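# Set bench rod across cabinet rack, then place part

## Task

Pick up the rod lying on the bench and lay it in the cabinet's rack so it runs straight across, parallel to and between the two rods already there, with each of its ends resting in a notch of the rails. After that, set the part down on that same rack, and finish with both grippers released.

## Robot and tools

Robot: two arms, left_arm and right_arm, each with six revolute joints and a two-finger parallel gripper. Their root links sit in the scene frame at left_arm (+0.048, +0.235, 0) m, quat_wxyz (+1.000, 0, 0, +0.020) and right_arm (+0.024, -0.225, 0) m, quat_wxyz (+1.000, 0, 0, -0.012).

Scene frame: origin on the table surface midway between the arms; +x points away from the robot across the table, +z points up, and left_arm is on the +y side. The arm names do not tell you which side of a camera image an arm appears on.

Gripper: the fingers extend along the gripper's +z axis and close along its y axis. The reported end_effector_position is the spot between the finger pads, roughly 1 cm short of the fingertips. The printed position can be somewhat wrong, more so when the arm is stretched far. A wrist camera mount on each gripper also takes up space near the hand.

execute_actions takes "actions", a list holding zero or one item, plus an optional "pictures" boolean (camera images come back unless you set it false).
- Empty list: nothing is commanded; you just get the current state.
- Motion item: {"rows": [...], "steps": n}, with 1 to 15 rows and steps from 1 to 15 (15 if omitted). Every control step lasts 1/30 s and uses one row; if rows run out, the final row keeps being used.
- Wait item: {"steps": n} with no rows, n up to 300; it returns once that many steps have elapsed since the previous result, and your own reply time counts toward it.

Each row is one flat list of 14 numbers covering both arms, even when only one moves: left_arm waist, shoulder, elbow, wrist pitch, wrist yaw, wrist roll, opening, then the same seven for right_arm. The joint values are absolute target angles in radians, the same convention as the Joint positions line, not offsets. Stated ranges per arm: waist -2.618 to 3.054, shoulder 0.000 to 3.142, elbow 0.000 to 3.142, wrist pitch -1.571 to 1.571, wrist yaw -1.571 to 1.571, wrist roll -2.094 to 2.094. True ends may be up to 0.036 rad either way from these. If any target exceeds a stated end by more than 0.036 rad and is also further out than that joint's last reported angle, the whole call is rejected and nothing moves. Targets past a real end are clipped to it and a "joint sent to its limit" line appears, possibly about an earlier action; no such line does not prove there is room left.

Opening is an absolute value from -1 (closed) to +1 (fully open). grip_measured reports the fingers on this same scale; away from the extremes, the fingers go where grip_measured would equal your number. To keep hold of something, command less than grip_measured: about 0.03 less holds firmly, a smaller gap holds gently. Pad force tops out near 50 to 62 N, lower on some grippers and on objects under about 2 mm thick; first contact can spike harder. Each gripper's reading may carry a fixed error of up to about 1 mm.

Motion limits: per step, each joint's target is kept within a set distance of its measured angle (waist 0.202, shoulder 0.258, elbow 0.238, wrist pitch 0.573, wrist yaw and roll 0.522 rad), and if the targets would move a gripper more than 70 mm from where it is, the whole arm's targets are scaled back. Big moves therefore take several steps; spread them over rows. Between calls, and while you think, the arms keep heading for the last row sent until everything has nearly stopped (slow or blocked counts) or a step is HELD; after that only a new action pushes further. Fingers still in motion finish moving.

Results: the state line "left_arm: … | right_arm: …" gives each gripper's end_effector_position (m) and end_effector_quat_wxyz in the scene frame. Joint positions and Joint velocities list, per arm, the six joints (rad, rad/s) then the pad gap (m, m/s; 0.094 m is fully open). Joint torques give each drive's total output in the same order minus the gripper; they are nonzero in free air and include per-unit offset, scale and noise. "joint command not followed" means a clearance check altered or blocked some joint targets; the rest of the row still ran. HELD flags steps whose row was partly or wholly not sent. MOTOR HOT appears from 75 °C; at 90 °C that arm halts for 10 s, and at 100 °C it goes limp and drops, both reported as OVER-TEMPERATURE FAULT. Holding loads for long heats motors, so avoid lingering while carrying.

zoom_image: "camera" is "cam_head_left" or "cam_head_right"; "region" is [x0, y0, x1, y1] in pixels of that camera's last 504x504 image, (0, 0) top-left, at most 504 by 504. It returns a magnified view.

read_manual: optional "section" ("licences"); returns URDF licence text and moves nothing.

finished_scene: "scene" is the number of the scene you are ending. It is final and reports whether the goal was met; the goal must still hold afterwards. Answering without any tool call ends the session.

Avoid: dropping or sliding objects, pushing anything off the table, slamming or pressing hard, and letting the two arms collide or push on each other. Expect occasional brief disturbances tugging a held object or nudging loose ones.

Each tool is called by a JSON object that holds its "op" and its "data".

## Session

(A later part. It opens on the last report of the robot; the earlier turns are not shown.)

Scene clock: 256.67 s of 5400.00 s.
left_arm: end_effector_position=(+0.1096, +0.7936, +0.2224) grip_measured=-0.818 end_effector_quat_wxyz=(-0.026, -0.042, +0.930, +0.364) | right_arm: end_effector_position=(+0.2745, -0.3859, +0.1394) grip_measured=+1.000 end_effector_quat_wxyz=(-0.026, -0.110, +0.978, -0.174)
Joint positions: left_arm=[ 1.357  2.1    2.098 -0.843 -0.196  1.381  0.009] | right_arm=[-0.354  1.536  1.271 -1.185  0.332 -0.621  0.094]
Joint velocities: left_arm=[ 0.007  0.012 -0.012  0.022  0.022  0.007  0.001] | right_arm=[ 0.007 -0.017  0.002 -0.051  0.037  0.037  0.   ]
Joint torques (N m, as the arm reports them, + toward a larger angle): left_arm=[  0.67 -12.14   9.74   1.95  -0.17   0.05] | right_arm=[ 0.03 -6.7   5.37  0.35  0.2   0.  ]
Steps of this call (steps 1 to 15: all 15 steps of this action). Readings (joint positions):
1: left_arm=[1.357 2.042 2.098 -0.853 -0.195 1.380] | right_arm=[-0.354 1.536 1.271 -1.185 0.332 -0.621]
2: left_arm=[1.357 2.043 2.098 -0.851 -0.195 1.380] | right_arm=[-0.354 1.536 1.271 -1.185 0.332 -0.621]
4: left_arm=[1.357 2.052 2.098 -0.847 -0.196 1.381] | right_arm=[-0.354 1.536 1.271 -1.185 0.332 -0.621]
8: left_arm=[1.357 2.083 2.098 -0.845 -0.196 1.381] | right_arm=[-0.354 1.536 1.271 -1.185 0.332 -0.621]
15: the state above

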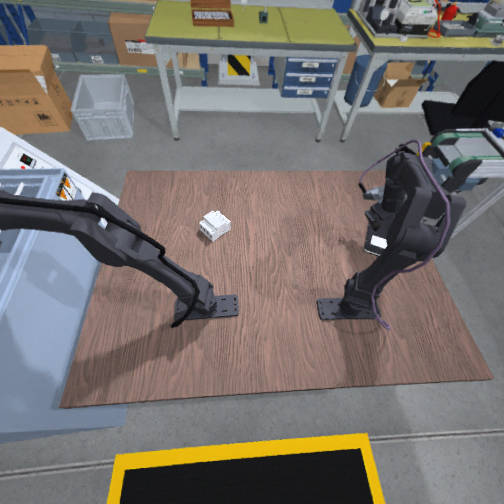

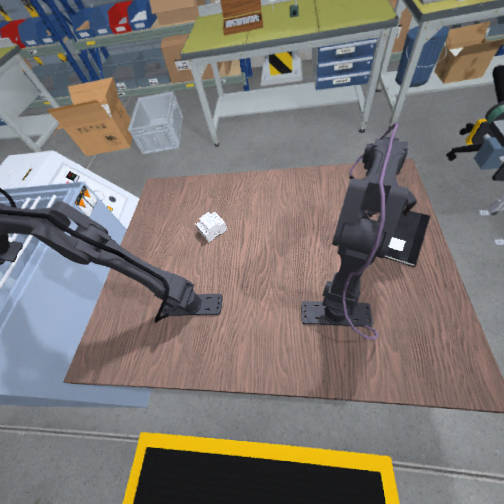

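Pitch is about 25 mm; slide back.

{"op": "execute_actions", "data": {"actions": [{"rows":[[1.364,2.07,2.11,-0.878,-0.205,1.385,-0.86,-0.354,1.536,1.271,-1.185,0.332,-0.621,1]]}]}}

{"op": "zoom_image", "data": {"camera": "cam_head_right", "region": [0, 180, 70, 270]}}

{"op": "zoom_image", "data": {"camera": "cam_head_left", "region": [0, 160, 60, 220]}}

Scene clock: 261.87 s of 5400.00 s.
left_arm: end_effector_position=(+0.1089, +0.7895, +0.2189) grip_measured=-0.818 end_effector_quat_wxyz=(-0.028, -0.041, +0.934, +0.354) | right_arm: end_effector_position=(+0.2745, -0.3859, +0.1394) grip_measured=+1.000 end_effector_quat_wxyz=(-0.026, -0.110, +0.978, -0.174)
Joint positions: left_arm=[ 1.357  2.1    2.098 -0.865 -0.196  1.381  0.009] | right_arm=[-0.354  1.536  1.271 -1.185  0.332 -0.621  0.094]
Joint velocities: left_arm=[-0.002 -0.007 -0.002 -0.081 -0.066  0.051  0.001] | right_arm=[-0.012  0.002  0.007 -0.051 -0.022 -0.051  0.   ]
Joint torques (N m, as the arm reports them, + toward a larger angle): left_arm=[  0.54 -13.43   9.69   1.64  -0.17   0.04] | right_arm=[ 0.02 -6.73  5.4   0.35  0.2   0.01]
Steps of this call (steps 1 to 15: the robot went on to your last target; steps 16 to 90: nothing new was sent; then 1.70 s passed at rest; steps 91 to 105: all 15 steps of this action). Readings (joint positions):
91: left_arm=[1.357 2.100 2.098 -0.844 -0.196 1.381] | right_arm=[-0.354 1.536 1.271 -1.185 0.332 -0.621]
92: left_arm=[1.357 2.100 2.098 -0.848 -0.196 1.381] | right_arm=[-0.354 1.536 1.271 -1.185 0.332 -0.621]
94: left_arm=[1.357 2.100 2.098 -0.855 -0.196 1.381] | right_arm=[-0.354 1.536 1.271 -1.185 0.332 -0.621]
98: left_arm=[1.357 2.100 2.098 -0.865 -0.196 1.381] | right_arm=[-0.354 1.536 1.271 -1.185 0.332 -0.621]
105: the state above

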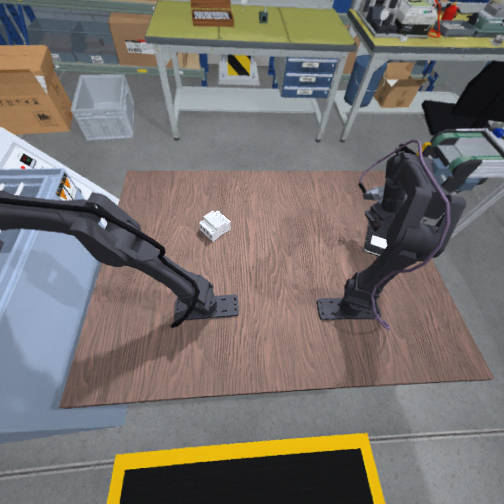

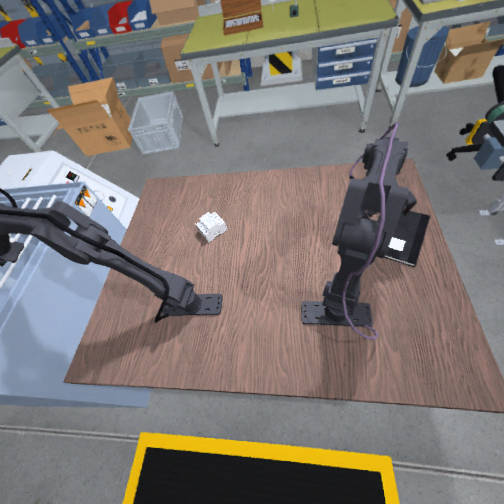

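Region (0, 180, 70, 270) of cam_head_right's 504x504 image, scaled by 5.600, with more detail than that image has.

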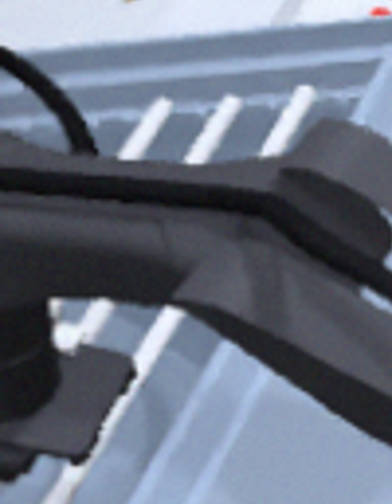

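Region (0, 160, 60, 220) of cam_head_left's 504x504 image, scaled by 8.400, with more detail than that image has.

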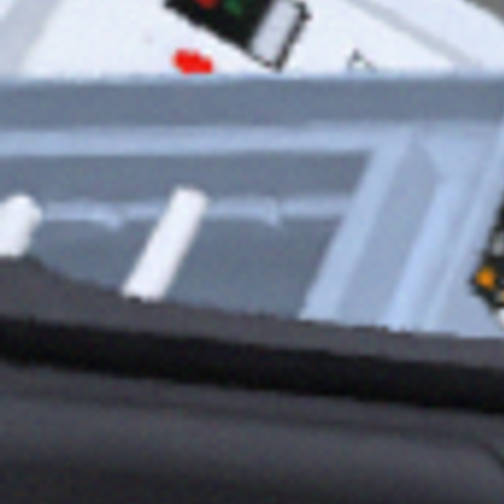

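{"op": "execute_actions", "data": {"actions": [{"rows":[[1.364,2.07,2.11,-0.865,-0.205,1.385,-0.5,-0.354,1.536,1.271,-1.185,0.332,-0.621,1]],"steps":10}], "pictures": false}}

{"op": "execute_actions", "data": {"actions": [{"rows":[[1.364,2.03,2.11,-0.89,-0.205,1.385,-0.5,-0.354,1.536,1.271,-1.185,0.332,-0.621,1],[1.364,2.02,2.11,-0.9,-0.205,1.385,-0.5,-0.354,1.536,1.271,-1.185,0.332,-0.621,1],[1.364,2.01,2.11,-0.92,-0.205,1.385,-0.5,-0.354,1.536,1.271,-1.185,0.332,-0.621,1],[1.364,2.0,2.11,-0.94,-0.205,1.385,-0.5,-0.354,1.536,1.271,-1.185,0.332,-0.621,1],[1.364,1.98,2.11,-0.96,-0.205,1.385,-0.5,-0.354,1.536,1.271,-1.185,0.332,-0.621,1]]}], "pictures": false}}

{"op": "execute_actions", "data": {"actions": [{"rows":[[1.364,1.4,1.9,-1.3,0,0.8,-0.5,-0.354,1.536,1.271,-1.185,0.332,-0.621,1]]}], "pictures": false}}

{"op": "execute_actions", "data": {"actions": [{"rows":[[0.5,1.4,1.7,-1.4,0,0,1,-0.354,1.536,1.271,-1.185,0.332,-0.621,1]]}], "pictures": false}}

{"op": "execute_actions", "data": {"actions": [{"steps":20}]}}

{"op": "zoom_image", "data": {"camera": "cam_head_right", "region": [0, 180, 110, 300]}}

{"op": "zoom_image", "data": {"camera": "cam_head_right", "region": [170, 190, 250, 270]}}

Scene clock: 274.60 s of 5400.00 s.
left_arm: end_effector_position=(+0.1088, +0.7895, +0.2189) grip_measured=-0.503 end_effector_quat_wxyz=(-0.028, -0.041, +0.934, +0.354) | right_arm: end_effector_position=(+0.2745, -0.3859, +0.1394) grip_measured=+1.000 end_effector_quat_wxyz=(-0.026, -0.110, +0.978, -0.174)
Joint positions: left_arm=[ 1.357  2.1    2.098 -0.865 -0.196  1.381  0.023] | right_arm=[-0.354  1.536  1.271 -1.185  0.332 -0.621  0.094]
Joint velocities: left_arm=[ 0.002  0.007  0.007  0.037 -0.066 -0.022 -0.   ] | right_arm=[-0.007 -0.007 -0.002  0.022 -0.051 -0.066  0.   ]
Joint torques (N m, as the arm reports them, + toward a larger angle): left_arm=[  0.58 -13.5    9.76   1.77  -0.16   0.04] | right_arm=[ 0.02 -6.68  5.43  0.35  0.19 -0.01]
Steps of this call (steps 1 to 15: the robot went on to your last target; steps 16 to 90: nothing new was sent; then 9.40 s passed at rest; steps 91 to 100: all 10 steps of this action). Readings (joint positions):
91: left_arm=[1.357 2.100 2.098 -0.865 -0.196 1.381] | right_arm=[-0.354 1.536 1.271 -1.185 0.332 -0.621]
92: left_arm=[1.357 2.100 2.098 -0.865 -0.196 1.381] | right_arm=[-0.354 1.536 1.271 -1.185 0.332 -0.621]
94: left_arm=[1.357 2.100 2.098 -0.865 -0.196 1.381] | right_arm=[-0.354 1.536 1.271 -1.185 0.332 -0.621]
98: left_arm=[1.357 2.100 2.098 -0.865 -0.196 1.381] | right_arm=[-0.354 1.536 1.271 -1.185 0.332 -0.621]
100: the state above

Scene clock: 275.10 s of 5400.00 s.
left_arm: end_effector_position=(+0.1039, +0.7621, +0.2668) grip_measured=-0.503 end_effector_quat_wxyz=(-0.025, -0.043, +0.927, +0.372) | right_arm: end_effector_position=(+0.2745, -0.3859, +0.1394) grip_measured=+1.000 end_effector_quat_wxyz=(-0.026, -0.110, +0.978, -0.174)
Joint positions: left_arm=[ 1.357  1.986  2.098 -0.939 -0.197  1.381  0.023] | right_arm=[-0.354  1.536  1.271 -1.185  0.332 -0.621  0.094]
Joint velocities: left_arm=[-0.012 -0.012  0.002 -0.139 -0.022  0.066 -0.   ] | right_arm=[-0.012  0.002 -0.007 -0.007 -0.095 -0.066  0.   ]
Joint torques (N m, as the arm reports them, + toward a larger angle): left_arm=[  0.36 -10.43   9.64   1.83  -0.19   0.05] | right_arm=[ 0.04 -6.73  5.4   0.34  0.2  -0.01]
Steps of this call (steps 1 to 15: all 15 steps of this action). Readings (joint positions):
1: left_arm=[1.357 2.097 2.098 -0.867 -0.196 1.381] | right_arm=[-0.354 1.536 1.271 -1.185 0.332 -0.621]
2: left_arm=[1.357 2.093 2.098 -0.873 -0.196 1.381] | right_arm=[-0.354 1.536 1.271 -1.185 0.332 -0.621]
4: left_arm=[1.357 2.074 2.098 -0.890 -0.196 1.381] | right_arm=[-0.354 1.536 1.271 -1.185 0.332 -0.621]
8: left_arm=[1.357 2.014 2.098 -0.925 -0.196 1.381] | right_arm=[-0.354 1.536 1.271 -1.185 0.332 -0.621]
15: the state above

Scene clock: 275.60 s of 5400.00 s.
left_arm: end_effector_position=(+0.0993, +0.5694, +0.3919) grip_measured=-0.503 end_effector_quat_wxyz=(+0.163, -0.245, +0.876, +0.383) | right_arm: end_effector_position=(+0.2745, -0.3859, +0.1394) grip_measured=+1.000 end_effector_quat_wxyz=(-0.026, -0.110, +0.978, -0.174)
Joint positions: left_arm=[ 1.357  1.381  1.916 -1.247 -0.033  0.867  0.023] | right_arm=[-0.354  1.536  1.271 -1.185  0.332 -0.621  0.094]
Joint velocities: left_arm=[ 0.002 -0.73   0.017 -0.154  0.095 -0.3    0.   ] | right_arm=[-0.007 -0.017 -0.002  0.022  0.022 -0.081  0.   ]
Joint torques (N m, as the arm reports them, + toward a larger angle): left_arm=[ 0.45  0.94  5.54  1.75  0.1  -0.19] | right_arm=[ 0.04 -6.71  5.39  0.34  0.2  -0.01]
Steps of this call (steps 1 to 15: all 15 steps of this action). Readings (joint positions):
1: left_arm=[1.357 1.968 2.074 -0.947 -0.181 1.329] | right_arm=[-0.354 1.536 1.271 -1.185 0.332 -0.621]
2: left_arm=[1.357 1.934 2.030 -0.981 -0.160 1.266] | right_arm=[-0.354 1.536 1.271 -1.185 0.332 -0.621]
4: left_arm=[1.357 1.858 1.961 -1.070 -0.125 1.159] | right_arm=[-0.354 1.536 1.271 -1.185 0.332 -0.621]
8: left_arm=[1.357 1.692 1.916 -1.177 -0.082 1.016] | right_arm=[-0.354 1.536 1.271 -1.185 0.332 -0.621]
15: the state above

Scene clock: 276.10 s of 5400.00 s.
left_arm: end_effector_position=(+0.3172, +0.3983, +0.2810) grip_measured=+1.000 end_effector_quat_wxyz=(+0.221, -0.227, +0.946, +0.069) | right_arm: end_effector_position=(+0.2745, -0.3859, +0.1394) grip_measured=+1.000 end_effector_quat_wxyz=(-0.026, -0.110, +0.978, -0.174)
Joint positions: left_arm=[ 0.503  1.43   1.698 -1.371  0.003  0.071  0.094] | right_arm=[-0.354  1.536  1.271 -1.185  0.332 -0.621  0.094]
Joint velocities: left_arm=[-0.559 -0.076 -0.007 -0.139  0.154 -0.418  0.   ] | right_arm=[-0.012 -0.012 -0.007 -0.066  0.022 -0.037  0.   ]
Joint torques (N m, as the arm reports them, + toward a larger angle): left_arm=[ 2.58 -6.59  7.73  1.29 -0.3  -0.21] | right_arm=[ 0.04 -6.68  5.41  0.35  0.19 -0.02]
Steps of this call (steps 1 to 15: all 15 steps of this action). Readings (joint positions):
1: left_arm=[1.338 1.358 1.903 -1.250 -0.039 0.812] | right_arm=[-0.354 1.536 1.271 -1.185 0.332 -0.621]
2: left_arm=[1.297 1.342 1.878 -1.258 -0.039 0.748] | right_arm=[-0.354 1.536 1.271 -1.185 0.332 -0.621]
4: left_arm=[1.197 1.339 1.823 -1.285 -0.035 0.612] | right_arm=[-0.354 1.536 1.271 -1.185 0.332 -0.621]
8: left_arm=[0.943 1.392 1.726 -1.340 -0.028 0.290] | right_arm=[-0.354 1.536 1.271 -1.185 0.332 -0.621]
15: the state above

Scene clock: 276.77 s of 5400.00 s.
left_arm: end_effector_position=(+0.3148, +0.3923, +0.2800) grip_measured=+1.000 end_effector_quat_wxyz=(+0.217, -0.250, +0.942, +0.057) | right_arm: end_effector_position=(+0.2745, -0.3859, +0.1394) grip_measured=+1.000 end_effector_quat_wxyz=(-0.026, -0.110, +0.978, -0.174)
Joint positions: left_arm=[ 0.493  1.426  1.698 -1.391  0.006  0.011  0.094] | right_arm=[-0.354  1.536  1.271 -1.185  0.332 -0.621  0.094]
Joint velocities: left_arm=[-0.007 -0.012 -0.012  0.022 -0.066 -0.037  0.   ] | right_arm=[-0.007 -0.007 -0.002  0.022 -0.11  -0.051  0.   ]
Joint torques (N m, as the arm reports them, + toward a larger angle): left_arm=[ 0.5  -6.37  7.83  1.29 -0.08 -0.14] | right_arm=[ 0.03 -6.72  5.41  0.34  0.19  0.02]
Steps of this call (steps 1 to 20: the robot went on to your last target). Readings (joint positions):
1: left_arm=[0.493 1.429 1.698 -1.375 0.006 0.060] | right_arm=[-0.354 1.536 1.271 -1.185 0.332 -0.621]
2: left_arm=[0.492 1.427 1.698 -1.378 0.006 0.050] | right_arm=[-0.354 1.536 1.271 -1.185 0.332 -0.621]
4: left_arm=[0.493 1.426 1.698 -1.384 0.006 0.036] | right_arm=[-0.354 1.536 1.271 -1.185 0.332 -0.621]
8: left_arm=[0.493 1.426 1.698 -1.388 0.006 0.021] | right_arm=[-0.354 1.536 1.271 -1.185 0.332 -0.621]
20: the state above

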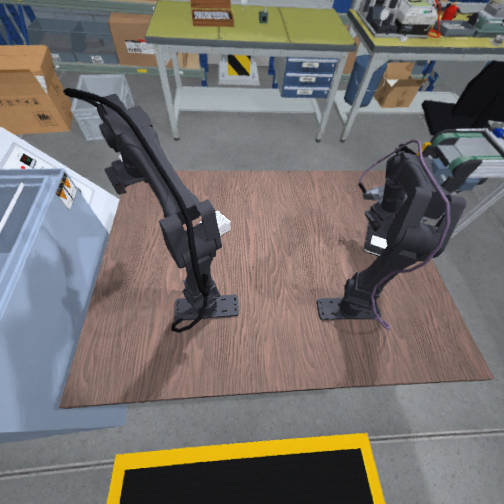

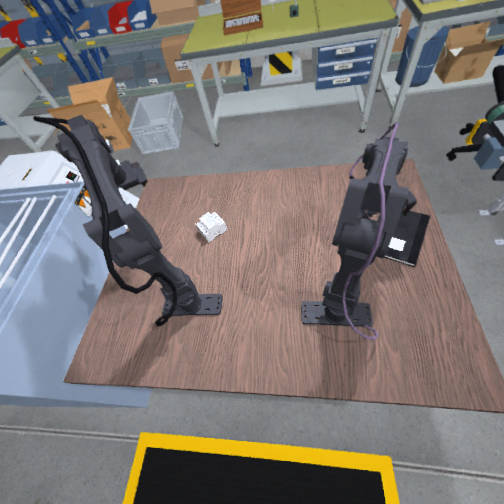

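Region (0, 180, 110, 300) of cam_head_right's 504x504 image, scaled by 4.200, with more detail than that image has; it fills the left 462 columns of this view, and the rest is white.

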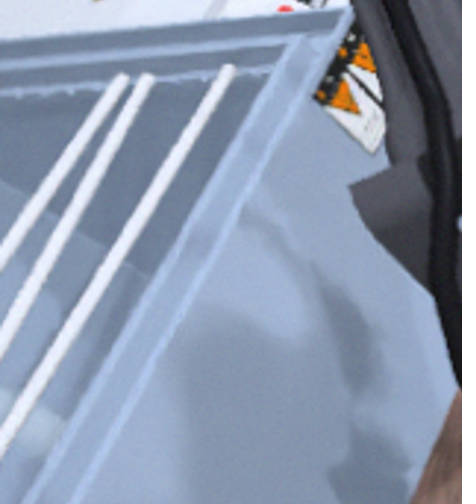

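Region (170, 190, 250, 270) of cam_head_right's 504x504 image, scaled by 6.300, with more detail than that image has.

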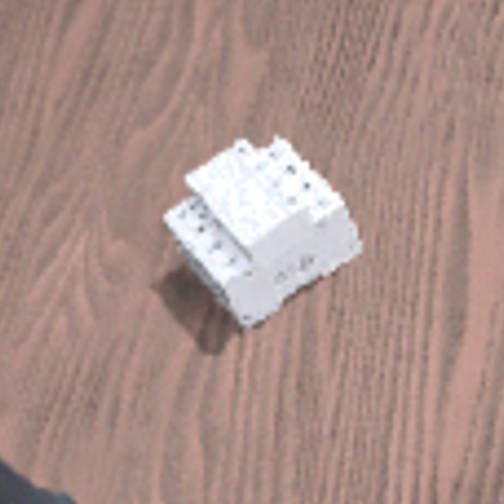

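{"op": "execute_actions", "data": {"actions": [{"rows":[[0.95,1.45,1.95,-1.25,-0.1,0.8,-0.3,-0.354,1.536,1.271,-1.185,0.332,-0.621,1]]}], "pictures": false}}

{"op": "execute_actions", "data": {"actions": [{"rows":[[1.355,1.7,2.125,-0.95,-0.225,1.36,-0.3,-0.354,1.536,1.271,-1.185,0.332,-0.621,1]]}], "pictures": false}}

{"op": "execute_actions", "data": {"actions": [{"rows":[[1.355,1.88,2.125,-0.88,-0.225,1.36,-0.3,-0.354,1.536,1.271,-1.185,0.332,-0.621,1]]}], "pictures": false}}

{"op": "execute_actions", "data": {"actions": [{"rows":[[1.355,2.0,2.125,-0.87,-0.225,1.36,-0.3,-0.354,1.536,1.271,-1.185,0.332,-0.621,1]]}], "pictures": false}}

Scene clock: 286.40 s of 5400.00 s.
left_arm: end_effector_position=(+0.2262, +0.5428, +0.3679) grip_measured=-0.297 end_effector_quat_wxyz=(+0.211, -0.134, +0.915, +0.317) | right_arm: end_effector_position=(+0.2745, -0.3859, +0.1394) grip_measured=+1.000 end_effector_quat_wxyz=(-0.026, -0.110, +0.978, -0.174)
Joint positions: left_arm=[ 0.956  1.457  1.923 -1.259 -0.093  0.744  0.033] | right_arm=[-0.354  1.536  1.271 -1.185  0.332 -0.621  0.094]
Joint velocities: left_arm=[ 0.007 -0.002  0.002 -0.051  0.022  0.359 -0.001] | right_arm=[-0.007 -0.002 -0.002 -0.066  0.066 -0.022  0.   ]
Joint torques (N m, as the arm reports them, + toward a larger angle): left_arm=[-0.41 -5.02  9.63  2.01 -0.14  0.07] | right_arm=[ 0.05 -6.7   5.45  0.35  0.19  0.  ]
Steps of this call (steps 1 to 15: the robot went on to your last target; steps 16 to 90: nothing new was sent; then 6.13 s passed at rest; steps 91 to 105: all 15 steps of this action). Readings (joint positions):
91: left_arm=[0.510 1.431 1.716 -1.395 0.006 0.064] | right_arm=[-0.354 1.536 1.271 -1.185 0.332 -0.621]
92: left_arm=[0.546 1.442 1.751 -1.390 0.001 0.130] | right_arm=[-0.354 1.536 1.271 -1.185 0.332 -0.621]
94: left_arm=[0.644 1.456 1.823 -1.350 -0.018 0.271] | right_arm=[-0.354 1.536 1.271 -1.185 0.332 -0.621]
98: left_arm=[0.887 1.457 1.910 -1.280 -0.058 0.557] | right_arm=[-0.354 1.536 1.271 -1.185 0.332 -0.621]
105: the state above

Scene clock: 286.90 s of 5400.00 s.
left_arm: end_effector_position=(+0.0857, +0.7030, +0.3762) grip_measured=-0.297 end_effector_quat_wxyz=(+0.001, -0.089, +0.883, +0.460) | right_arm: end_effector_position=(+0.2745, -0.3859, +0.1394) grip_measured=+1.000 end_effector_quat_wxyz=(-0.026, -0.110, +0.978, -0.174)
Joint positions: left_arm=[ 1.367  1.728  2.081 -0.983 -0.215  1.314  0.033] | right_arm=[-0.354  1.536  1.271 -1.185  0.332 -0.621  0.094]
Joint velocities: left_arm=[-0.076 -0.007  0.149  0.125 -0.037  0.256 -0.001] | right_arm=[ 0.002  0.002 -0.002 -0.081 -0.066 -0.051  0.   ]
Joint torques (N m, as the arm reports them, + toward a larger angle): left_arm=[-0.64 -9.65 11.13  2.17 -0.2   0.05] | right_arm=[ 0.02 -6.75  5.42  0.34  0.2   0.  ]
Steps of this call (steps 1 to 15: all 15 steps of this action). Readings (joint positions):
1: left_arm=[0.970 1.471 1.939 -1.258 -0.095 0.792] | right_arm=[-0.354 1.536 1.271 -1.185 0.332 -0.621]
2: left_arm=[0.999 1.498 1.973 -1.235 -0.101 0.848] | right_arm=[-0.354 1.536 1.271 -1.185 0.332 -0.621]
4: left_arm=[1.078 1.562 2.029 -1.163 -0.121 0.962] | right_arm=[-0.354 1.536 1.271 -1.185 0.332 -0.621]
8: left_arm=[1.268 1.675 2.072 -1.046 -0.160 1.158] | right_arm=[-0.354 1.536 1.271 -1.185 0.332 -0.621]
15: the state above

Scene clock: 287.40 s of 5400.00 s.
left_arm: end_effector_position=(+0.0963, +0.7580, +0.3229) grip_measured=-0.297 end_effector_quat_wxyz=(-0.014, -0.068, +0.897, +0.437) | right_arm: end_effector_position=(+0.2745, -0.3859, +0.1394) grip_measured=+1.000 end_effector_quat_wxyz=(-0.026, -0.110, +0.978, -0.174)
Joint positions: left_arm=[ 1.364  1.908  2.117 -0.892 -0.215  1.354  0.033] | right_arm=[-0.354  1.536  1.271 -1.185  0.332 -0.621  0.094]
Joint velocities: left_arm=[ 0.007 -0.042 -0.012  0.022 -0.037  0.007  0.   ] | right_arm=[-0.007  0.002  0.007 -0.022  0.007 -0.037  0.   ]
Joint torques (N m, as the arm reports them, + toward a larger angle): left_arm=[ -0.73 -11.2    9.04   2.1   -0.16   0.06] | right_arm=[ 0.03 -6.64  5.37  0.35  0.18  0.  ]
Steps of this call (steps 1 to 15: all 15 steps of this action). Readings (joint positions):
1: left_arm=[1.365 1.741 2.092 -0.975 -0.215 1.323] | right_arm=[-0.354 1.536 1.271 -1.185 0.332 -0.621]
2: left_arm=[1.364 1.760 2.108 -0.953 -0.215 1.329] | right_arm=[-0.354 1.536 1.271 -1.185 0.332 -0.621]
4: left_arm=[1.364 1.808 2.117 -0.910 -0.215 1.338] | right_arm=[-0.354 1.536 1.271 -1.185 0.332 -0.621]
8: left_arm=[1.364 1.895 2.117 -0.898 -0.215 1.349] | right_arm=[-0.354 1.536 1.271 -1.185 0.332 -0.621]
15: the state above

Scene clock: 287.90 s of 5400.00 s.
left_arm: end_effector_position=(+0.0999, +0.7810, +0.2681) grip_measured=-0.297 end_effector_quat_wxyz=(-0.025, -0.064, +0.916, +0.396) | right_arm: end_effector_position=(+0.2745, -0.3859, +0.1394) grip_measured=+1.000 end_effector_quat_wxyz=(-0.026, -0.110, +0.978, -0.174)
Joint positions: left_arm=[ 1.364  2.021  2.117 -0.872 -0.216  1.355  0.033] | right_arm=[-0.354  1.536  1.271 -1.185  0.332 -0.621  0.094]
Joint velocities: left_arm=[ 0.017 -0.012 -0.017  0.007  0.007 -0.051 -0.   ] | right_arm=[-0.022  0.017  0.002 -0.022 -0.022 -0.037  0.   ]
Joint torques (N m, as the arm reports them, + toward a larger angle): left_arm=[ -0.67 -12.05   9.41   1.92  -0.15   0.03] | right_arm=[ 0.02 -6.68  5.39  0.34  0.19  0.01]
Steps of this call (steps 1 to 15: all 15 steps of this action). Readings (joint positions):
1: left_arm=[1.364 1.913 2.117 -0.890 -0.216 1.354] | right_arm=[-0.354 1.536 1.271 -1.185 0.332 -0.621]
2: left_arm=[1.364 1.920 2.117 -0.881 -0.216 1.354] | right_arm=[-0.354 1.536 1.271 -1.185 0.332 -0.621]
4: left_arm=[1.364 1.949 2.117 -0.873 -0.216 1.355] | right_arm=[-0.354 1.536 1.271 -1.185 0.332 -0.621]
8: left_arm=[1.364 2.010 2.117 -0.873 -0.216 1.355] | right_arm=[-0.354 1.536 1.271 -1.185 0.332 -0.621]
15: the state above

{"op": "execute_actions", "data": {"actions": [{"rows":[[1.35,2.065,2.125,-0.85,-0.225,1.36,-0.3,-0.354,1.536,1.271,-1.185,0.332,-0.621,1]]}], "pictures": false}}

{"op": "execute_actions", "data": {"actions": [{"rows":[[1.35,2.115,2.125,-0.815,-0.225,1.36,-0.3,-0.354,1.536,1.271,-1.185,0.332,-0.621,1]]}]}}

{"op": "zoom_image", "data": {"camera": "cam_head_right", "region": [0, 180, 70, 270]}}

Scene clock: 296.73 s of 5400.00 s.
left_arm: end_effector_position=(+0.1015, +0.7901, +0.2444) grip_measured=-0.297 end_effector_quat_wxyz=(-0.028, -0.062, +0.922, +0.381) | right_arm: end_effector_position=(+0.2745, -0.3859, +0.1394) grip_measured=+1.000 end_effector_quat_wxyz=(-0.026, -0.110, +0.978, -0.174)
Joint positions: left_arm=[ 1.364  2.07   2.117 -0.858 -0.216  1.355  0.033] | right_arm=[-0.354  1.536  1.271 -1.185  0.332 -0.621  0.094]
Joint velocities: left_arm=[-0.012  0.002 -0.002 -0.007 -0.022  0.022  0.   ] | right_arm=[ 0.007  0.022  0.002  0.007 -0.007  0.051  0.   ]
Joint torques (N m, as the arm reports them, + toward a larger angle): left_arm=[ -1.24 -11.34   9.43   1.92  -0.17   0.06] | right_arm=[ 0.03 -6.7   5.4   0.34  0.21  0.01]
Steps of this call (steps 1 to 15: the robot went on to your last target; steps 16 to 90: nothing new was sent; then 5.33 s passed at rest; steps 91 to 105: all 15 steps of this action). Readings (joint positions):
91: left_arm=[1.364 2.024 2.117 -0.871 -0.216 1.355] | right_arm=[-0.354 1.536 1.271 -1.185 0.332 -0.621]
92: left_arm=[1.364 2.028 2.117 -0.866 -0.216 1.355] | right_arm=[-0.354 1.536 1.271 -1.185 0.332 -0.621]
94: left_arm=[1.364 2.040 2.117 -0.860 -0.216 1.355] | right_arm=[-0.354 1.536 1.271 -1.185 0.332 -0.621]
98: left_arm=[1.364 2.065 2.117 -0.860 -0.216 1.355] | right_arm=[-0.354 1.536 1.271 -1.185 0.332 -0.621]
105: the state above

Scene clock: 297.23 s of 5400.00 s.
left_arm: end_effector_position=(+0.1033, +0.8014, +0.2226) grip_measured=-0.297 end_effector_quat_wxyz=(-0.031, -0.061, +0.925, +0.372) | right_arm: end_effector_position=(+0.2745, -0.3859, +0.1394) grip_measured=+1.000 end_effector_quat_wxyz=(-0.026, -0.110, +0.978, -0.174)
Joint positions: left_arm=[ 1.364  2.12   2.117 -0.826 -0.217  1.355  0.033] | right_arm=[-0.354  1.536  1.271 -1.185  0.332 -0.621  0.094]
Joint velocities: left_arm=[-0.002 -0.022 -0.002  0.051 -0.022 -0.037  0.   ] | right_arm=[ 0.002 -0.012 -0.007 -0.037  0.007  0.081  0.   ]
Joint torques (N m, as the arm reports them, + toward a larger angle): left_arm=[ -1.08 -11.77   9.43   2.02  -0.17   0.06] | right_arm=[ 0.02 -6.74  5.38  0.35  0.19  0.  ]
Steps of this call (steps 1 to 15: all 15 steps of this action). Readings (joint positions):
1: left_arm=[1.364 2.074 2.117 -0.855 -0.217 1.355] | right_arm=[-0.354 1.536 1.271 -1.185 0.332 -0.621]
2: left_arm=[1.364 2.077 2.117 -0.846 -0.217 1.355] | right_arm=[-0.354 1.536 1.271 -1.185 0.332 -0.621]
4: left_arm=[1.364 2.090 2.117 -0.835 -0.217 1.355] | right_arm=[-0.354 1.536 1.271 -1.185 0.332 -0.621]
8: left_arm=[1.364 2.115 2.117 -0.831 -0.217 1.355] | right_arm=[-0.354 1.536 1.271 -1.185 0.332 -0.621]
15: the state above

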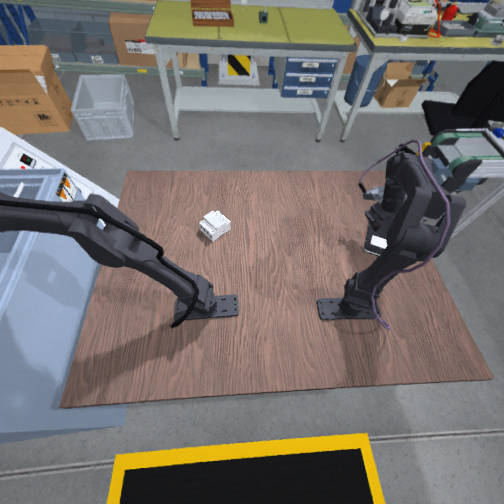

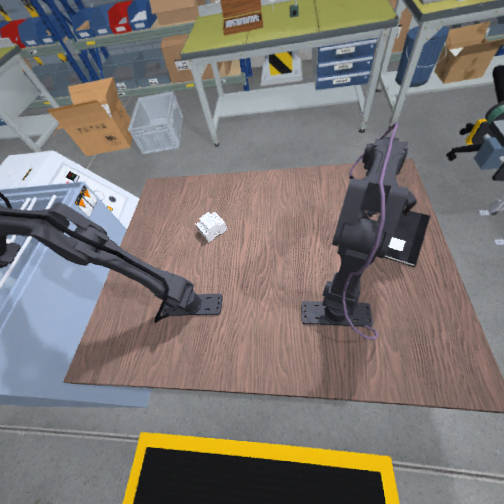

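Region (0, 180, 70, 270) of cam_head_right's 504x504 image, scaled by 5.600, with more detail than that image has.

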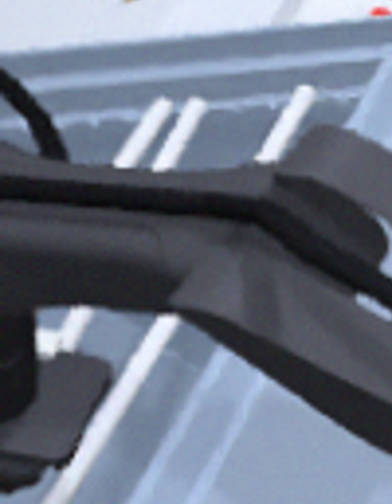

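{"op": "execute_actions", "data": {"actions": [{"rows":[[1.355,2.138,2.125,-0.815,-0.225,1.36,-0.3,-0.354,1.536,1.271,-1.185,0.332,-0.621,1]]}], "pictures": false}}

{"op": "execute_actions", "data": {"actions": [{"rows":[[1.355,2.12,2.125,-0.815,-0.225,1.36,-0.86,-0.354,1.536,1.271,-1.185,0.332,-0.621,1]]}], "pictures": false}}

{"op": "execute_actions", "data": {"actions": [{"rows":[[1.355,2.06,2.125,-0.815,-0.225,1.36,-0.86,-0.354,1.536,1.271,-1.185,0.332,-0.621,1]]}], "pictures": false}}

{"op": "execute_actions", "data": {"actions": [{"rows":[[1.355,2.06,2.125,-0.865,-0.182,1.39,-0.86,-0.354,1.536,1.271,-1.185,0.332,-0.621,1]]}]}}

{"op": "zoom_image", "data": {"camera": "cam_head_right", "region": [0, 180, 70, 270]}}

Scene clock: 305.73 s of 5400.00 s.
left_arm: end_effector_position=(+0.1037, +0.8034, +0.2154) grip_measured=-0.297 end_effector_quat_wxyz=(-0.032, -0.061, +0.927, +0.368) | right_arm: end_effector_position=(+0.2745, -0.3859, +0.1394) grip_measured=+1.000 end_effector_quat_wxyz=(-0.026, -0.110, +0.978, -0.174)
Joint positions: left_arm=[ 1.364  2.134  2.117 -0.823 -0.217  1.355  0.033] | right_arm=[-0.354  1.536  1.271 -1.185  0.332 -0.621  0.094]
Joint velocities: left_arm=[-0.007 -0.017  0.007 -0.007 -0.051  0.095 -0.001] | right_arm=[-0.002  0.002 -0.032  0.022  0.051 -0.022  0.   ]
Joint torques (N m, as the arm reports them, + toward a larger angle): left_arm=[ -0.71 -11.24   9.44   1.91  -0.18   0.08] | right_arm=[ 0.06 -6.68  5.45  0.35  0.19  0.  ]
Steps of this call (steps 1 to 15: the robot went on to your last target; steps 16 to 90: nothing new was sent; then 5.00 s passed at rest; steps 91 to 105: all 15 steps of this action). Readings (joint positions):
91: left_arm=[1.364 2.121 2.117 -0.825 -0.217 1.355] | right_arm=[-0.354 1.536 1.271 -1.185 0.332 -0.621]
92: left_arm=[1.364 2.122 2.117 -0.823 -0.217 1.355] | right_arm=[-0.354 1.536 1.271 -1.185 0.332 -0.621]
94: left_arm=[1.364 2.126 2.117 -0.823 -0.217 1.355] | right_arm=[-0.354 1.536 1.271 -1.185 0.332 -0.621]
98: left_arm=[1.364 2.133 2.117 -0.823 -0.217 1.355] | right_arm=[-0.354 1.536 1.271 -1.185 0.332 -0.621]
105: the state above

Scene clock: 306.23 s of 5400.00 s.
left_arm: end_effector_position=(+0.1037, +0.8034, +0.2154) grip_measured=-0.857 end_effector_quat_wxyz=(-0.032, -0.061, +0.927, +0.368) | right_arm: end_effector_position=(+0.2745, -0.3859, +0.1394) grip_measured=+1.000 end_effector_quat_wxyz=(-0.026, -0.110, +0.978, -0.174)
Joint positions: left_arm=[ 1.364  2.134  2.117 -0.823 -0.217  1.355  0.007] | right_arm=[-0.354  1.536  1.271 -1.185  0.332 -0.621  0.094]
Joint velocities: left_arm=[-0.027  0.002 -0.012 -0.022  0.051 -0.022 -0.001] | right_arm=[-0.002 -0.007 -0.002 -0.037  0.051  0.022  0.   ]
Joint torques (N m, as the arm reports them, + toward a larger angle): left_arm=[ -0.9  -12.5    9.49   1.92  -0.2    0.07] | right_arm=[ 0.01 -6.7   5.42  0.34  0.2  -0.01]
Steps of this call (steps 1 to 15: all 15 steps of this action). Readings (joint positions):
1: left_arm=[1.364 2.134 2.117 -0.823 -0.217 1.355] | right_arm=[-0.354 1.536 1.271 -1.185 0.332 -0.621]
2: left_arm=[1.364 2.134 2.117 -0.823 -0.217 1.355] | right_arm=[-0.354 1.536 1.271 -1.185 0.332 -0.621]
4: left_arm=[1.364 2.134 2.117 -0.823 -0.217 1.355] | right_arm=[-0.354 1.536 1.271 -1.185 0.332 -0.621]
8: left_arm=[1.364 2.134 2.117 -0.823 -0.217 1.355] | right_arm=[-0.354 1.536 1.271 -1.185 0.332 -0.621]
15: the state above

Scene clock: 306.73 s of 5400.00 s.
left_arm: end_effector_position=(+0.1027, +0.7978, +0.2472) grip_measured=-0.857 end_effector_quat_wxyz=(-0.025, -0.064, +0.916, +0.395) | right_arm: end_effector_position=(+0.2745, -0.3859, +0.1394) grip_measured=+1.000 end_effector_quat_wxyz=(-0.026, -0.110, +0.978, -0.174)
Joint positions: left_arm=[ 1.364  2.077  2.117 -0.819 -0.217  1.356  0.007] | right_arm=[-0.354  1.536  1.271 -1.185  0.332 -0.621  0.094]
Joint velocities: left_arm=[-0.007 -0.002 -0.002  0.022 -0.037  0.007 -0.001] | right_arm=[-0.022 -0.007 -0.007  0.022  0.037 -0.007  0.   ]
Joint torques (N m, as the arm reports them, + toward a larger angle): left_arm=[ -0.72 -12.25   9.39   1.93  -0.16   0.06] | right_arm=[ 0.02 -6.74  5.4   0.35  0.2  -0.01]
Steps of this call (steps 1 to 15: all 15 steps of this action). Readings (joint positions):
1: left_arm=[1.364 2.131 2.117 -0.823 -0.217 1.355] | right_arm=[-0.354 1.536 1.271 -1.185 0.332 -0.621]
2: left_arm=[1.364 2.127 2.117 -0.824 -0.217 1.356] | right_arm=[-0.354 1.536 1.271 -1.185 0.332 -0.621]
4: left_arm=[1.364 2.113 2.117 -0.824 -0.217 1.356] | right_arm=[-0.354 1.536 1.271 -1.185 0.332 -0.621]
8: left_arm=[1.364 2.084 2.117 -0.822 -0.217 1.356] | right_arm=[-0.354 1.536 1.271 -1.185 0.332 -0.621]
15: the state above

Scene clock: 307.23 s of 5400.00 s.
left_arm: end_effector_position=(+0.1053, +0.7921, +0.2411) grip_measured=-0.857 end_effector_quat_wxyz=(-0.025, -0.046, +0.924, +0.379) | right_arm: end_effector_position=(+0.2745, -0.3859, +0.1394) grip_measured=+1.000 end_effector_quat_wxyz=(-0.026, -0.110, +0.978, -0.174)
Joint positions: left_arm=[ 1.364  2.077  2.117 -0.852 -0.197  1.384  0.007] | right_arm=[-0.354  1.536  1.271 -1.185  0.332 -0.621  0.094]
Joint velocities: left_arm=[-0.002 -0.002 -0.002  0.037 -0.037  0.037  0.   ] | right_arm=[0.012 0.002 0.012 0.007 0.051 0.007 0.   ]
Joint torques (N m, as the arm reports them, + toward a larger angle): left_arm=[ -0.79 -12.32   9.35   1.71   0.05   0.07] | right_arm=[ 0.03 -6.74  5.43  0.35  0.21  0.01]
Steps of this call (steps 1 to 15: all 15 steps of this action). Readings (joint positions):
1: left_arm=[1.364 2.077 2.117 -0.821 -0.214 1.360] | right_arm=[-0.354 1.536 1.271 -1.185 0.332 -0.621]
2: left_arm=[1.364 2.077 2.117 -0.826 -0.211 1.365] | right_arm=[-0.354 1.536 1.271 -1.185 0.332 -0.621]
4: left_arm=[1.364 2.077 2.117 -0.838 -0.205 1.372] | right_arm=[-0.354 1.536 1.271 -1.185 0.332 -0.621]
8: left_arm=[1.364 2.077 2.117 -0.847 -0.200 1.379] | right_arm=[-0.354 1.536 1.271 -1.185 0.332 -0.621]
15: the state above

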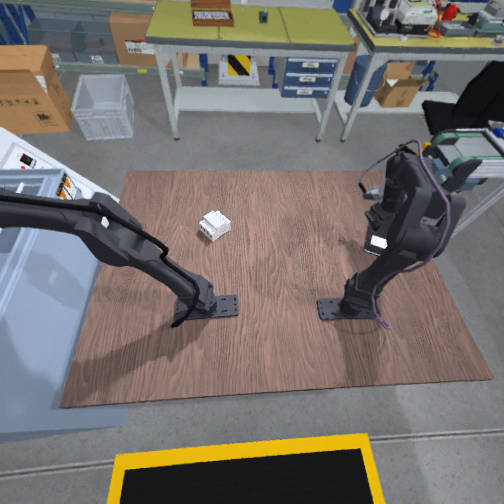

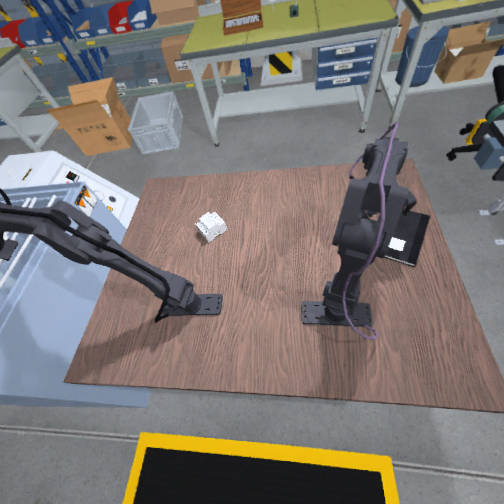

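Region (0, 180, 70, 270) of cam_head_right's 504x504 image, scaled by 5.600, with more detail than that image has.

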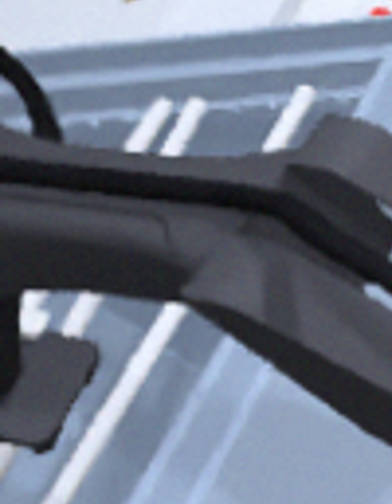

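{"op": "execute_actions", "data": {"actions": [{"rows":[[1.355,2.07,2.125,-0.925,-0.222,1.34,-0.1,-0.354,1.536,1.271,-1.185,0.332,-0.621,1]]}], "pictures": false}}

{"op": "execute_actions", "data": {"actions": [{"rows":[[1.355,2.13,2.125,-0.865,-0.222,1.34,-0.1,-0.354,1.536,1.271,-1.185,0.332,-0.621,1]]}], "pictures": false}}

{"op": "execute_actions", "data": {"actions": [{"rows":[[1.355,2.125,2.125,-0.865,-0.222,1.34,-0.86,-0.354,1.536,1.271,-1.185,0.332,-0.621,1]]}]}}

{"op": "zoom_image", "data": {"camera": "cam_head_right", "region": [0, 180, 70, 270]}}

Scene clock: 317.90 s of 5400.00 s.
left_arm: end_effector_position=(+0.1008, +0.7815, +0.2318) grip_measured=-0.103 end_effector_quat_wxyz=(-0.033, -0.059, +0.933, +0.353) | right_arm: end_effector_position=(+0.2745, -0.3859, +0.1394) grip_measured=+1.000 end_effector_quat_wxyz=(-0.026, -0.110, +0.978, -0.174)
Joint positions: left_arm=[ 1.364  2.077  2.117 -0.911 -0.212  1.356  0.042] | right_arm=[-0.354  1.536  1.271 -1.185  0.332 -0.621  0.094]
Joint velocities: left_arm=[-0.007  0.012 -0.017 -0.007  0.022  0.007  0.001] | right_arm=[ 0.017  0.002 -0.017 -0.11   0.051 -0.11   0.   ]
Joint torques (N m, as the arm reports them, + toward a larger angle): left_arm=[ -0.71 -11.5    9.31   1.66  -0.22  -0.19] | right_arm=[ 0.04 -6.72  5.45  0.35  0.19 -0.01]
Steps of this call (steps 1 to 15: the robot went on to your last target; steps 16 to 90: nothing new was sent; then 7.17 s passed at rest; steps 91 to 105: all 15 steps of this action). Readings (joint positions):
91: left_arm=[1.364 2.077 2.117 -0.858 -0.199 1.380] | right_arm=[-0.354 1.536 1.271 -1.185 0.332 -0.621]
92: left_arm=[1.364 2.077 2.117 -0.868 -0.201 1.375] | right_arm=[-0.354 1.536 1.271 -1.185 0.332 -0.621]
94: left_arm=[1.364 2.077 2.117 -0.885 -0.206 1.368] | right_arm=[-0.354 1.536 1.271 -1.185 0.332 -0.621]
98: left_arm=[1.364 2.077 2.117 -0.902 -0.210 1.360] | right_arm=[-0.354 1.536 1.271 -1.185 0.332 -0.621]
105: the state above

Scene clock: 318.40 s of 5400.00 s.
left_arm: end_effector_position=(+0.1025, +0.7919, +0.2076) grip_measured=-0.103 end_effector_quat_wxyz=(-0.036, -0.058, +0.937, +0.341) | right_arm: end_effector_position=(+0.2745, -0.3859, +0.1394) grip_measured=+1.000 end_effector_quat_wxyz=(-0.026, -0.110, +0.978, -0.174)
Joint positions: left_arm=[ 1.363  2.131  2.117 -0.884 -0.214  1.355  0.042] | right_arm=[-0.354  1.536  1.271 -1.185  0.332 -0.621  0.094]
Joint velocities: left_arm=[ 0.012 -0.002 -0.007  0.095 -0.022 -0.022  0.   ] | right_arm=[ 0.002 -0.017 -0.002  0.022 -0.022 -0.037  0.   ]
Joint torques (N m, as the arm reports them, + toward a larger angle): left_arm=[ -0.73 -11.54   9.35   1.91  -0.2   -0.18] | right_arm=[ 0.02 -6.71  5.4   0.35  0.2   0.  ]
Steps of this call (steps 1 to 15: all 15 steps of this action). Readings (joint positions):
1: left_arm=[1.364 2.081 2.117 -0.908 -0.213 1.356] | right_arm=[-0.354 1.536 1.271 -1.185 0.332 -0.621]
2: left_arm=[1.364 2.086 2.117 -0.898 -0.213 1.355] | right_arm=[-0.354 1.536 1.271 -1.185 0.332 -0.621]
4: left_arm=[1.364 2.102 2.117 -0.885 -0.213 1.355] | right_arm=[-0.354 1.536 1.271 -1.185 0.332 -0.621]
8: left_arm=[1.364 2.131 2.117 -0.884 -0.213 1.355] | right_arm=[-0.354 1.536 1.271 -1.185 0.332 -0.621]
15: the state above

Scene clock: 318.90 s of 5400.00 s.
left_arm: end_effector_position=(+0.1038, +0.7936, +0.2091) grip_measured=-0.857 end_effector_quat_wxyz=(-0.035, -0.058, +0.936, +0.346) | right_arm: end_effector_position=(+0.2745, -0.3859, +0.1394) grip_measured=+1.000 end_effector_quat_wxyz=(-0.026, -0.110, +0.978, -0.174)
Joint positions: left_arm=[ 1.361  2.131  2.117 -0.874 -0.214  1.355  0.007] | right_arm=[-0.354  1.536  1.271 -1.185  0.332 -0.621  0.094]
Joint velocities: left_arm=[-0.007  0.002 -0.007 -0.007 -0.022  0.051  0.   ] | right_arm=[-0.002 -0.022 -0.007  0.007  0.037 -0.007  0.   ]
Joint torques (N m, as the arm reports them, + toward a larger angle): left_arm=[ -0.52 -12.12   9.39   1.89  -0.17  -0.18] | right_arm=[ 0.06 -6.71  5.42  0.35  0.2   0.  ]
Steps of this call (steps 1 to 15: all 15 steps of this action). Readings (joint positions):
1: left_arm=[1.363 2.131 2.117 -0.886 -0.214 1.355] | right_arm=[-0.354 1.536 1.271 -1.185 0.332 -0.621]
2: left_arm=[1.362 2.131 2.117 -0.889 -0.214 1.355] | right_arm=[-0.354 1.536 1.271 -1.185 0.332 -0.621]
4: left_arm=[1.361 2.131 2.117 -0.881 -0.214 1.355] | right_arm=[-0.354 1.536 1.271 -1.185 0.332 -0.621]
8: left_arm=[1.361 2.131 2.117 -0.876 -0.214 1.355] | right_arm=[-0.354 1.536 1.271 -1.185 0.332 -0.621]
15: the state above

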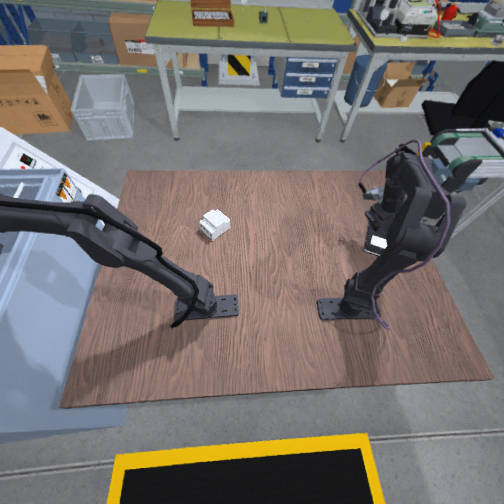

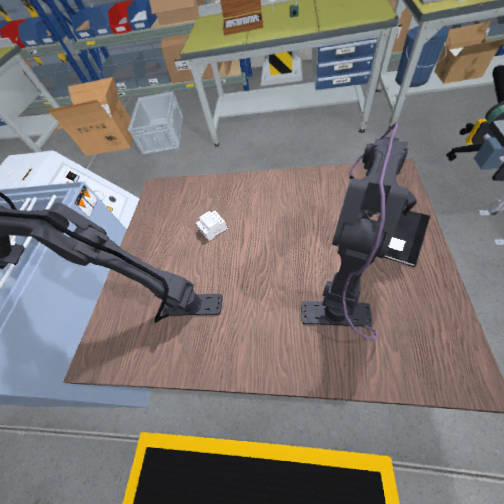

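Region (0, 180, 70, 270) of cam_head_right's 504x504 image, scaled by 5.600, with more detail than that image has.

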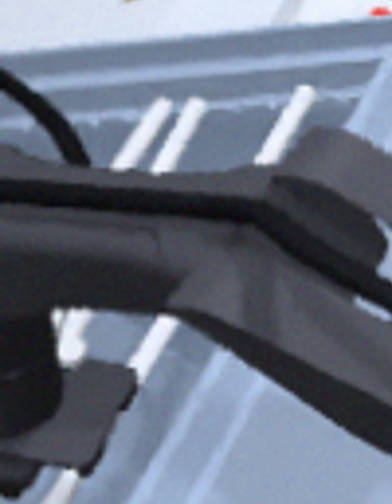

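{"op": "execute_actions", "data": {"actions": [{"rows":[[1.355,2.06,2.125,-0.88,-0.19,1.39,-0.86,-0.354,1.536,1.271,-1.185,0.332,-0.621,1]]}], "pictures": false}}

{"op": "execute_actions", "data": {"actions": [{"rows":[[1.355,2.07,2.125,-0.83,-0.19,1.39,-0.2,-0.354,1.536,1.271,-1.185,0.332,-0.621,1]]}], "pictures": false}}

{"op": "execute_actions", "data": {"actions": [{"rows":[[1.355,2.12,2.125,-0.8,-0.19,1.39,-0.2,-0.354,1.536,1.271,-1.185,0.332,-0.621,1]]}], "pictures": false}}

{"op": "execute_actions", "data": {"actions": [{"rows":[[1.355,2.162,2.125,-0.765,-0.19,1.39,-0.2,-0.354,1.536,1.271,-1.185,0.332,-0.621,1]]}], "pictures": false}}

{"op": "execute_actions", "data": {"actions": [{"rows":[[1.355,2.155,2.125,-0.765,-0.19,1.39,-0.86,-0.354,1.536,1.271,-1.185,0.332,-0.621,1]]}]}}

{"op": "zoom_image", "data": {"camera": "cam_head_right", "region": [0, 180, 70, 270]}}

Scene clock: 331.47 s of 5400.00 s.
left_arm: end_effector_position=(+0.1044, +0.7877, +0.2365) grip_measured=-0.857 end_effector_quat_wxyz=(-0.031, -0.045, +0.928, +0.367) | right_arm: end_effector_position=(+0.2745, -0.3859, +0.1394) grip_measured=+1.000 end_effector_quat_wxyz=(-0.026, -0.110, +0.978, -0.174)
Joint positions: left_arm=[ 1.361  2.079  2.117 -0.877 -0.205  1.384  0.007] | right_arm=[-0.354  1.536  1.271 -1.185  0.332 -0.621  0.094]
Joint velocities: left_arm=[-0.002 -0.007 -0.007  0.037 -0.154  0.051 -0.   ] | right_arm=[-0.002  0.007 -0.007 -0.007  0.022  0.066  0.   ]
Joint torques (N m, as the arm reports them, + toward a larger angle): left_arm=[ -0.66 -12.29   9.23   1.8    0.05   0.05] | right_arm=[ 0.04 -6.69  5.43  0.34  0.2  -0.01]
Steps of this call (steps 1 to 15: the robot went on to your last target; steps 16 to 90: nothing new was sent; then 9.07 s passed at rest; steps 91 to 105: all 15 steps of this action). Readings (joint positions):
91: left_arm=[1.361 2.128 2.117 -0.874 -0.213 1.359] | right_arm=[-0.354 1.536 1.271 -1.185 0.332 -0.621]
92: left_arm=[1.361 2.124 2.117 -0.876 -0.211 1.364] | right_arm=[-0.354 1.536 1.271 -1.185 0.332 -0.621]
94: left_arm=[1.361 2.111 2.117 -0.877 -0.208 1.372] | right_arm=[-0.354 1.536 1.271 -1.185 0.332 -0.621]
98: left_arm=[1.361 2.084 2.117 -0.877 -0.206 1.379] | right_arm=[-0.354 1.536 1.271 -1.185 0.332 -0.621]
105: the state above

Scene clock: 331.97 s of 5400.00 s.
left_arm: end_effector_position=(+0.1056, +0.7940, +0.2424) grip_measured=-0.203 end_effector_quat_wxyz=(-0.027, -0.046, +0.922, +0.383) | right_arm: end_effector_position=(+0.2745, -0.3859, +0.1394) grip_measured=+1.000 end_effector_quat_wxyz=(-0.026, -0.110, +0.978, -0.174)
Joint positions: left_arm=[ 1.361  2.079  2.117 -0.841 -0.204  1.384  0.037] | right_arm=[-0.354  1.536  1.271 -1.185  0.332 -0.621  0.094]
Joint velocities: left_arm=[-0.007  0.007  0.002 -0.022 -0.081 -0.022  0.   ] | right_arm=[-0.007  0.012 -0.017  0.022 -0.037 -0.007  0.   ]
Joint torques (N m, as the arm reports them, + toward a larger angle): left_arm=[ -0.47 -11.64   9.35   1.98   0.05   0.05] | right_arm=[ 0.05 -6.71  5.41  0.36  0.2   0.  ]
Steps of this call (steps 1 to 15: all 15 steps of this action). Readings (joint positions):
1: left_arm=[1.361 2.079 2.117 -0.873 -0.205 1.384] | right_arm=[-0.354 1.536 1.271 -1.185 0.332 -0.621]
2: left_arm=[1.361 2.079 2.117 -0.867 -0.205 1.384] | right_arm=[-0.354 1.536 1.271 -1.185 0.332 -0.621]
4: left_arm=[1.361 2.079 2.117 -0.857 -0.205 1.384] | right_arm=[-0.354 1.536 1.271 -1.185 0.332 -0.621]
8: left_arm=[1.361 2.079 2.117 -0.846 -0.204 1.384] | right_arm=[-0.354 1.536 1.271 -1.185 0.332 -0.621]
15: the state above

Scene clock: 332.47 s of 5400.00 s.
left_arm: end_effector_position=(+0.1074, +0.8043, +0.2224) grip_measured=-0.203 end_effector_quat_wxyz=(-0.029, -0.045, +0.925, +0.376) | right_arm: end_effector_position=(+0.2745, -0.3859, +0.1394) grip_measured=+1.000 end_effector_quat_wxyz=(-0.026, -0.110, +0.978, -0.174)
Joint positions: left_arm=[ 1.361  2.124  2.117 -0.811 -0.204  1.385  0.037] | right_arm=[-0.354  1.536  1.271 -1.185  0.332 -0.621  0.094]
Joint velocities: left_arm=[-0.002  0.007  0.007 -0.022  0.051  0.007 -0.   ] | right_arm=[ 0.002 -0.007 -0.002  0.007  0.051 -0.066  0.   ]
Joint torques (N m, as the arm reports them, + toward a larger angle): left_arm=[ -0.61 -11.64   9.5    1.99   0.06   0.04] | right_arm=[ 0.02 -6.73  5.4   0.33  0.2   0.  ]
Steps of this call (steps 1 to 15: all 15 steps of this action). Readings (joint positions):
1: left_arm=[1.361 2.082 2.117 -0.838 -0.204 1.385] | right_arm=[-0.354 1.536 1.271 -1.185 0.332 -0.621]
2: left_arm=[1.361 2.085 2.117 -0.830 -0.204 1.385] | right_arm=[-0.354 1.536 1.271 -1.185 0.332 -0.621]
4: left_arm=[1.361 2.097 2.117 -0.819 -0.204 1.385] | right_arm=[-0.354 1.536 1.271 -1.185 0.332 -0.621]
8: left_arm=[1.361 2.120 2.117 -0.815 -0.204 1.385] | right_arm=[-0.354 1.536 1.271 -1.185 0.332 -0.621]
15: the state above

Scene clock: 332.97 s of 5400.00 s.
left_arm: end_effector_position=(+0.1091, +0.8143, +0.2057) grip_measured=-0.203 end_effector_quat_wxyz=(-0.029, -0.045, +0.926, +0.374) | right_arm: end_effector_position=(+0.2745, -0.3859, +0.1394) grip_measured=+1.000 end_effector_quat_wxyz=(-0.026, -0.110, +0.978, -0.174)
Joint positions: left_arm=[ 1.361  2.165  2.117 -0.777 -0.204  1.385  0.037] | right_arm=[-0.354  1.536  1.271 -1.185  0.332 -0.621  0.094]
Joint velocities: left_arm=[-0.007 -0.007  0.007 -0.007  0.037  0.051  0.   ] | right_arm=[-0.002 -0.027  0.002  0.037 -0.066 -0.125  0.   ]
Joint torques (N m, as the arm reports them, + toward a larger angle): left_arm=[ -0.53 -11.9    9.57   1.97   0.05   0.06] | right_arm=[ 0.05 -6.72  5.46  0.34  0.2   0.  ]
Steps of this call (steps 1 to 15: all 15 steps of this action). Readings (joint positions):
1: left_arm=[1.361 2.127 2.117 -0.808 -0.204 1.385] | right_arm=[-0.354 1.536 1.271 -1.185 0.332 -0.621]
2: left_arm=[1.361 2.131 2.117 -0.799 -0.204 1.385] | right_arm=[-0.354 1.536 1.271 -1.185 0.332 -0.621]
4: left_arm=[1.361 2.141 2.117 -0.786 -0.204 1.385] | right_arm=[-0.354 1.536 1.271 -1.185 0.332 -0.621]
8: left_arm=[1.361 2.161 2.117 -0.781 -0.204 1.385] | right_arm=[-0.354 1.536 1.271 -1.185 0.332 -0.621]
15: the state above

Scene clock: 333.47 s of 5400.00 s.
left_arm: end_effector_position=(+0.1092, +0.8146, +0.2060) grip_measured=-0.857 end_effector_quat_wxyz=(-0.029, -0.045, +0.926, +0.374) | right_arm: end_effector_position=(+0.2745, -0.3859, +0.1394) grip_measured=+1.000 end_effector_quat_wxyz=(-0.026, -0.110, +0.978, -0.174)
Joint positions: left_arm=[ 1.361  2.165  2.117 -0.775 -0.204  1.385  0.007] | right_arm=[-0.354  1.536  1.271 -1.185  0.332 -0.621  0.094]
Joint velocities: left_arm=[-0.027 -0.002 -0.007 -0.007 -0.007  0.022 -0.001] | right_arm=[ 0.002  0.002  0.002 -0.066 -0.007 -0.051  0.   ]
Joint torques (N m, as the arm reports them, + toward a larger angle): left_arm=[ -0.57 -12.49   9.48   1.95   0.08   0.04] | right_arm=[ 0.04 -6.67  5.41  0.34  0.19 -0.01]
Steps of this call (steps 1 to 15: all 15 steps of this action). Readings (joint positions):
1: left_arm=[1.361 2.165 2.117 -0.777 -0.204 1.385] | right_arm=[-0.354 1.536 1.271 -1.185 0.332 -0.621]
2: left_arm=[1.361 2.165 2.117 -0.776 -0.204 1.385] | right_arm=[-0.354 1.536 1.271 -1.185 0.332 -0.621]
4: left_arm=[1.361 2.165 2.117 -0.775 -0.204 1.385] | right_arm=[-0.354 1.536 1.271 -1.185 0.332 -0.621]
8: left_arm=[1.361 2.165 2.117 -0.775 -0.204 1.385] | right_arm=[-0.354 1.536 1.271 -1.185 0.332 -0.621]
15: the state above

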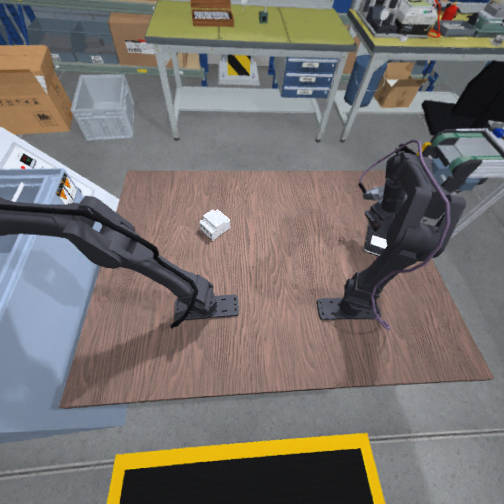

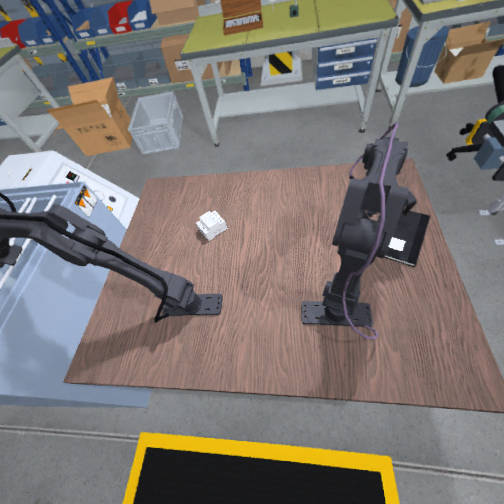

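Region (0, 180, 70, 270) of cam_head_right's 504x504 image, scaled by 5.600, with more detail than that image has.

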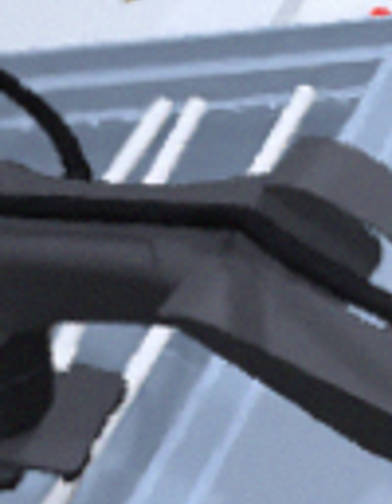

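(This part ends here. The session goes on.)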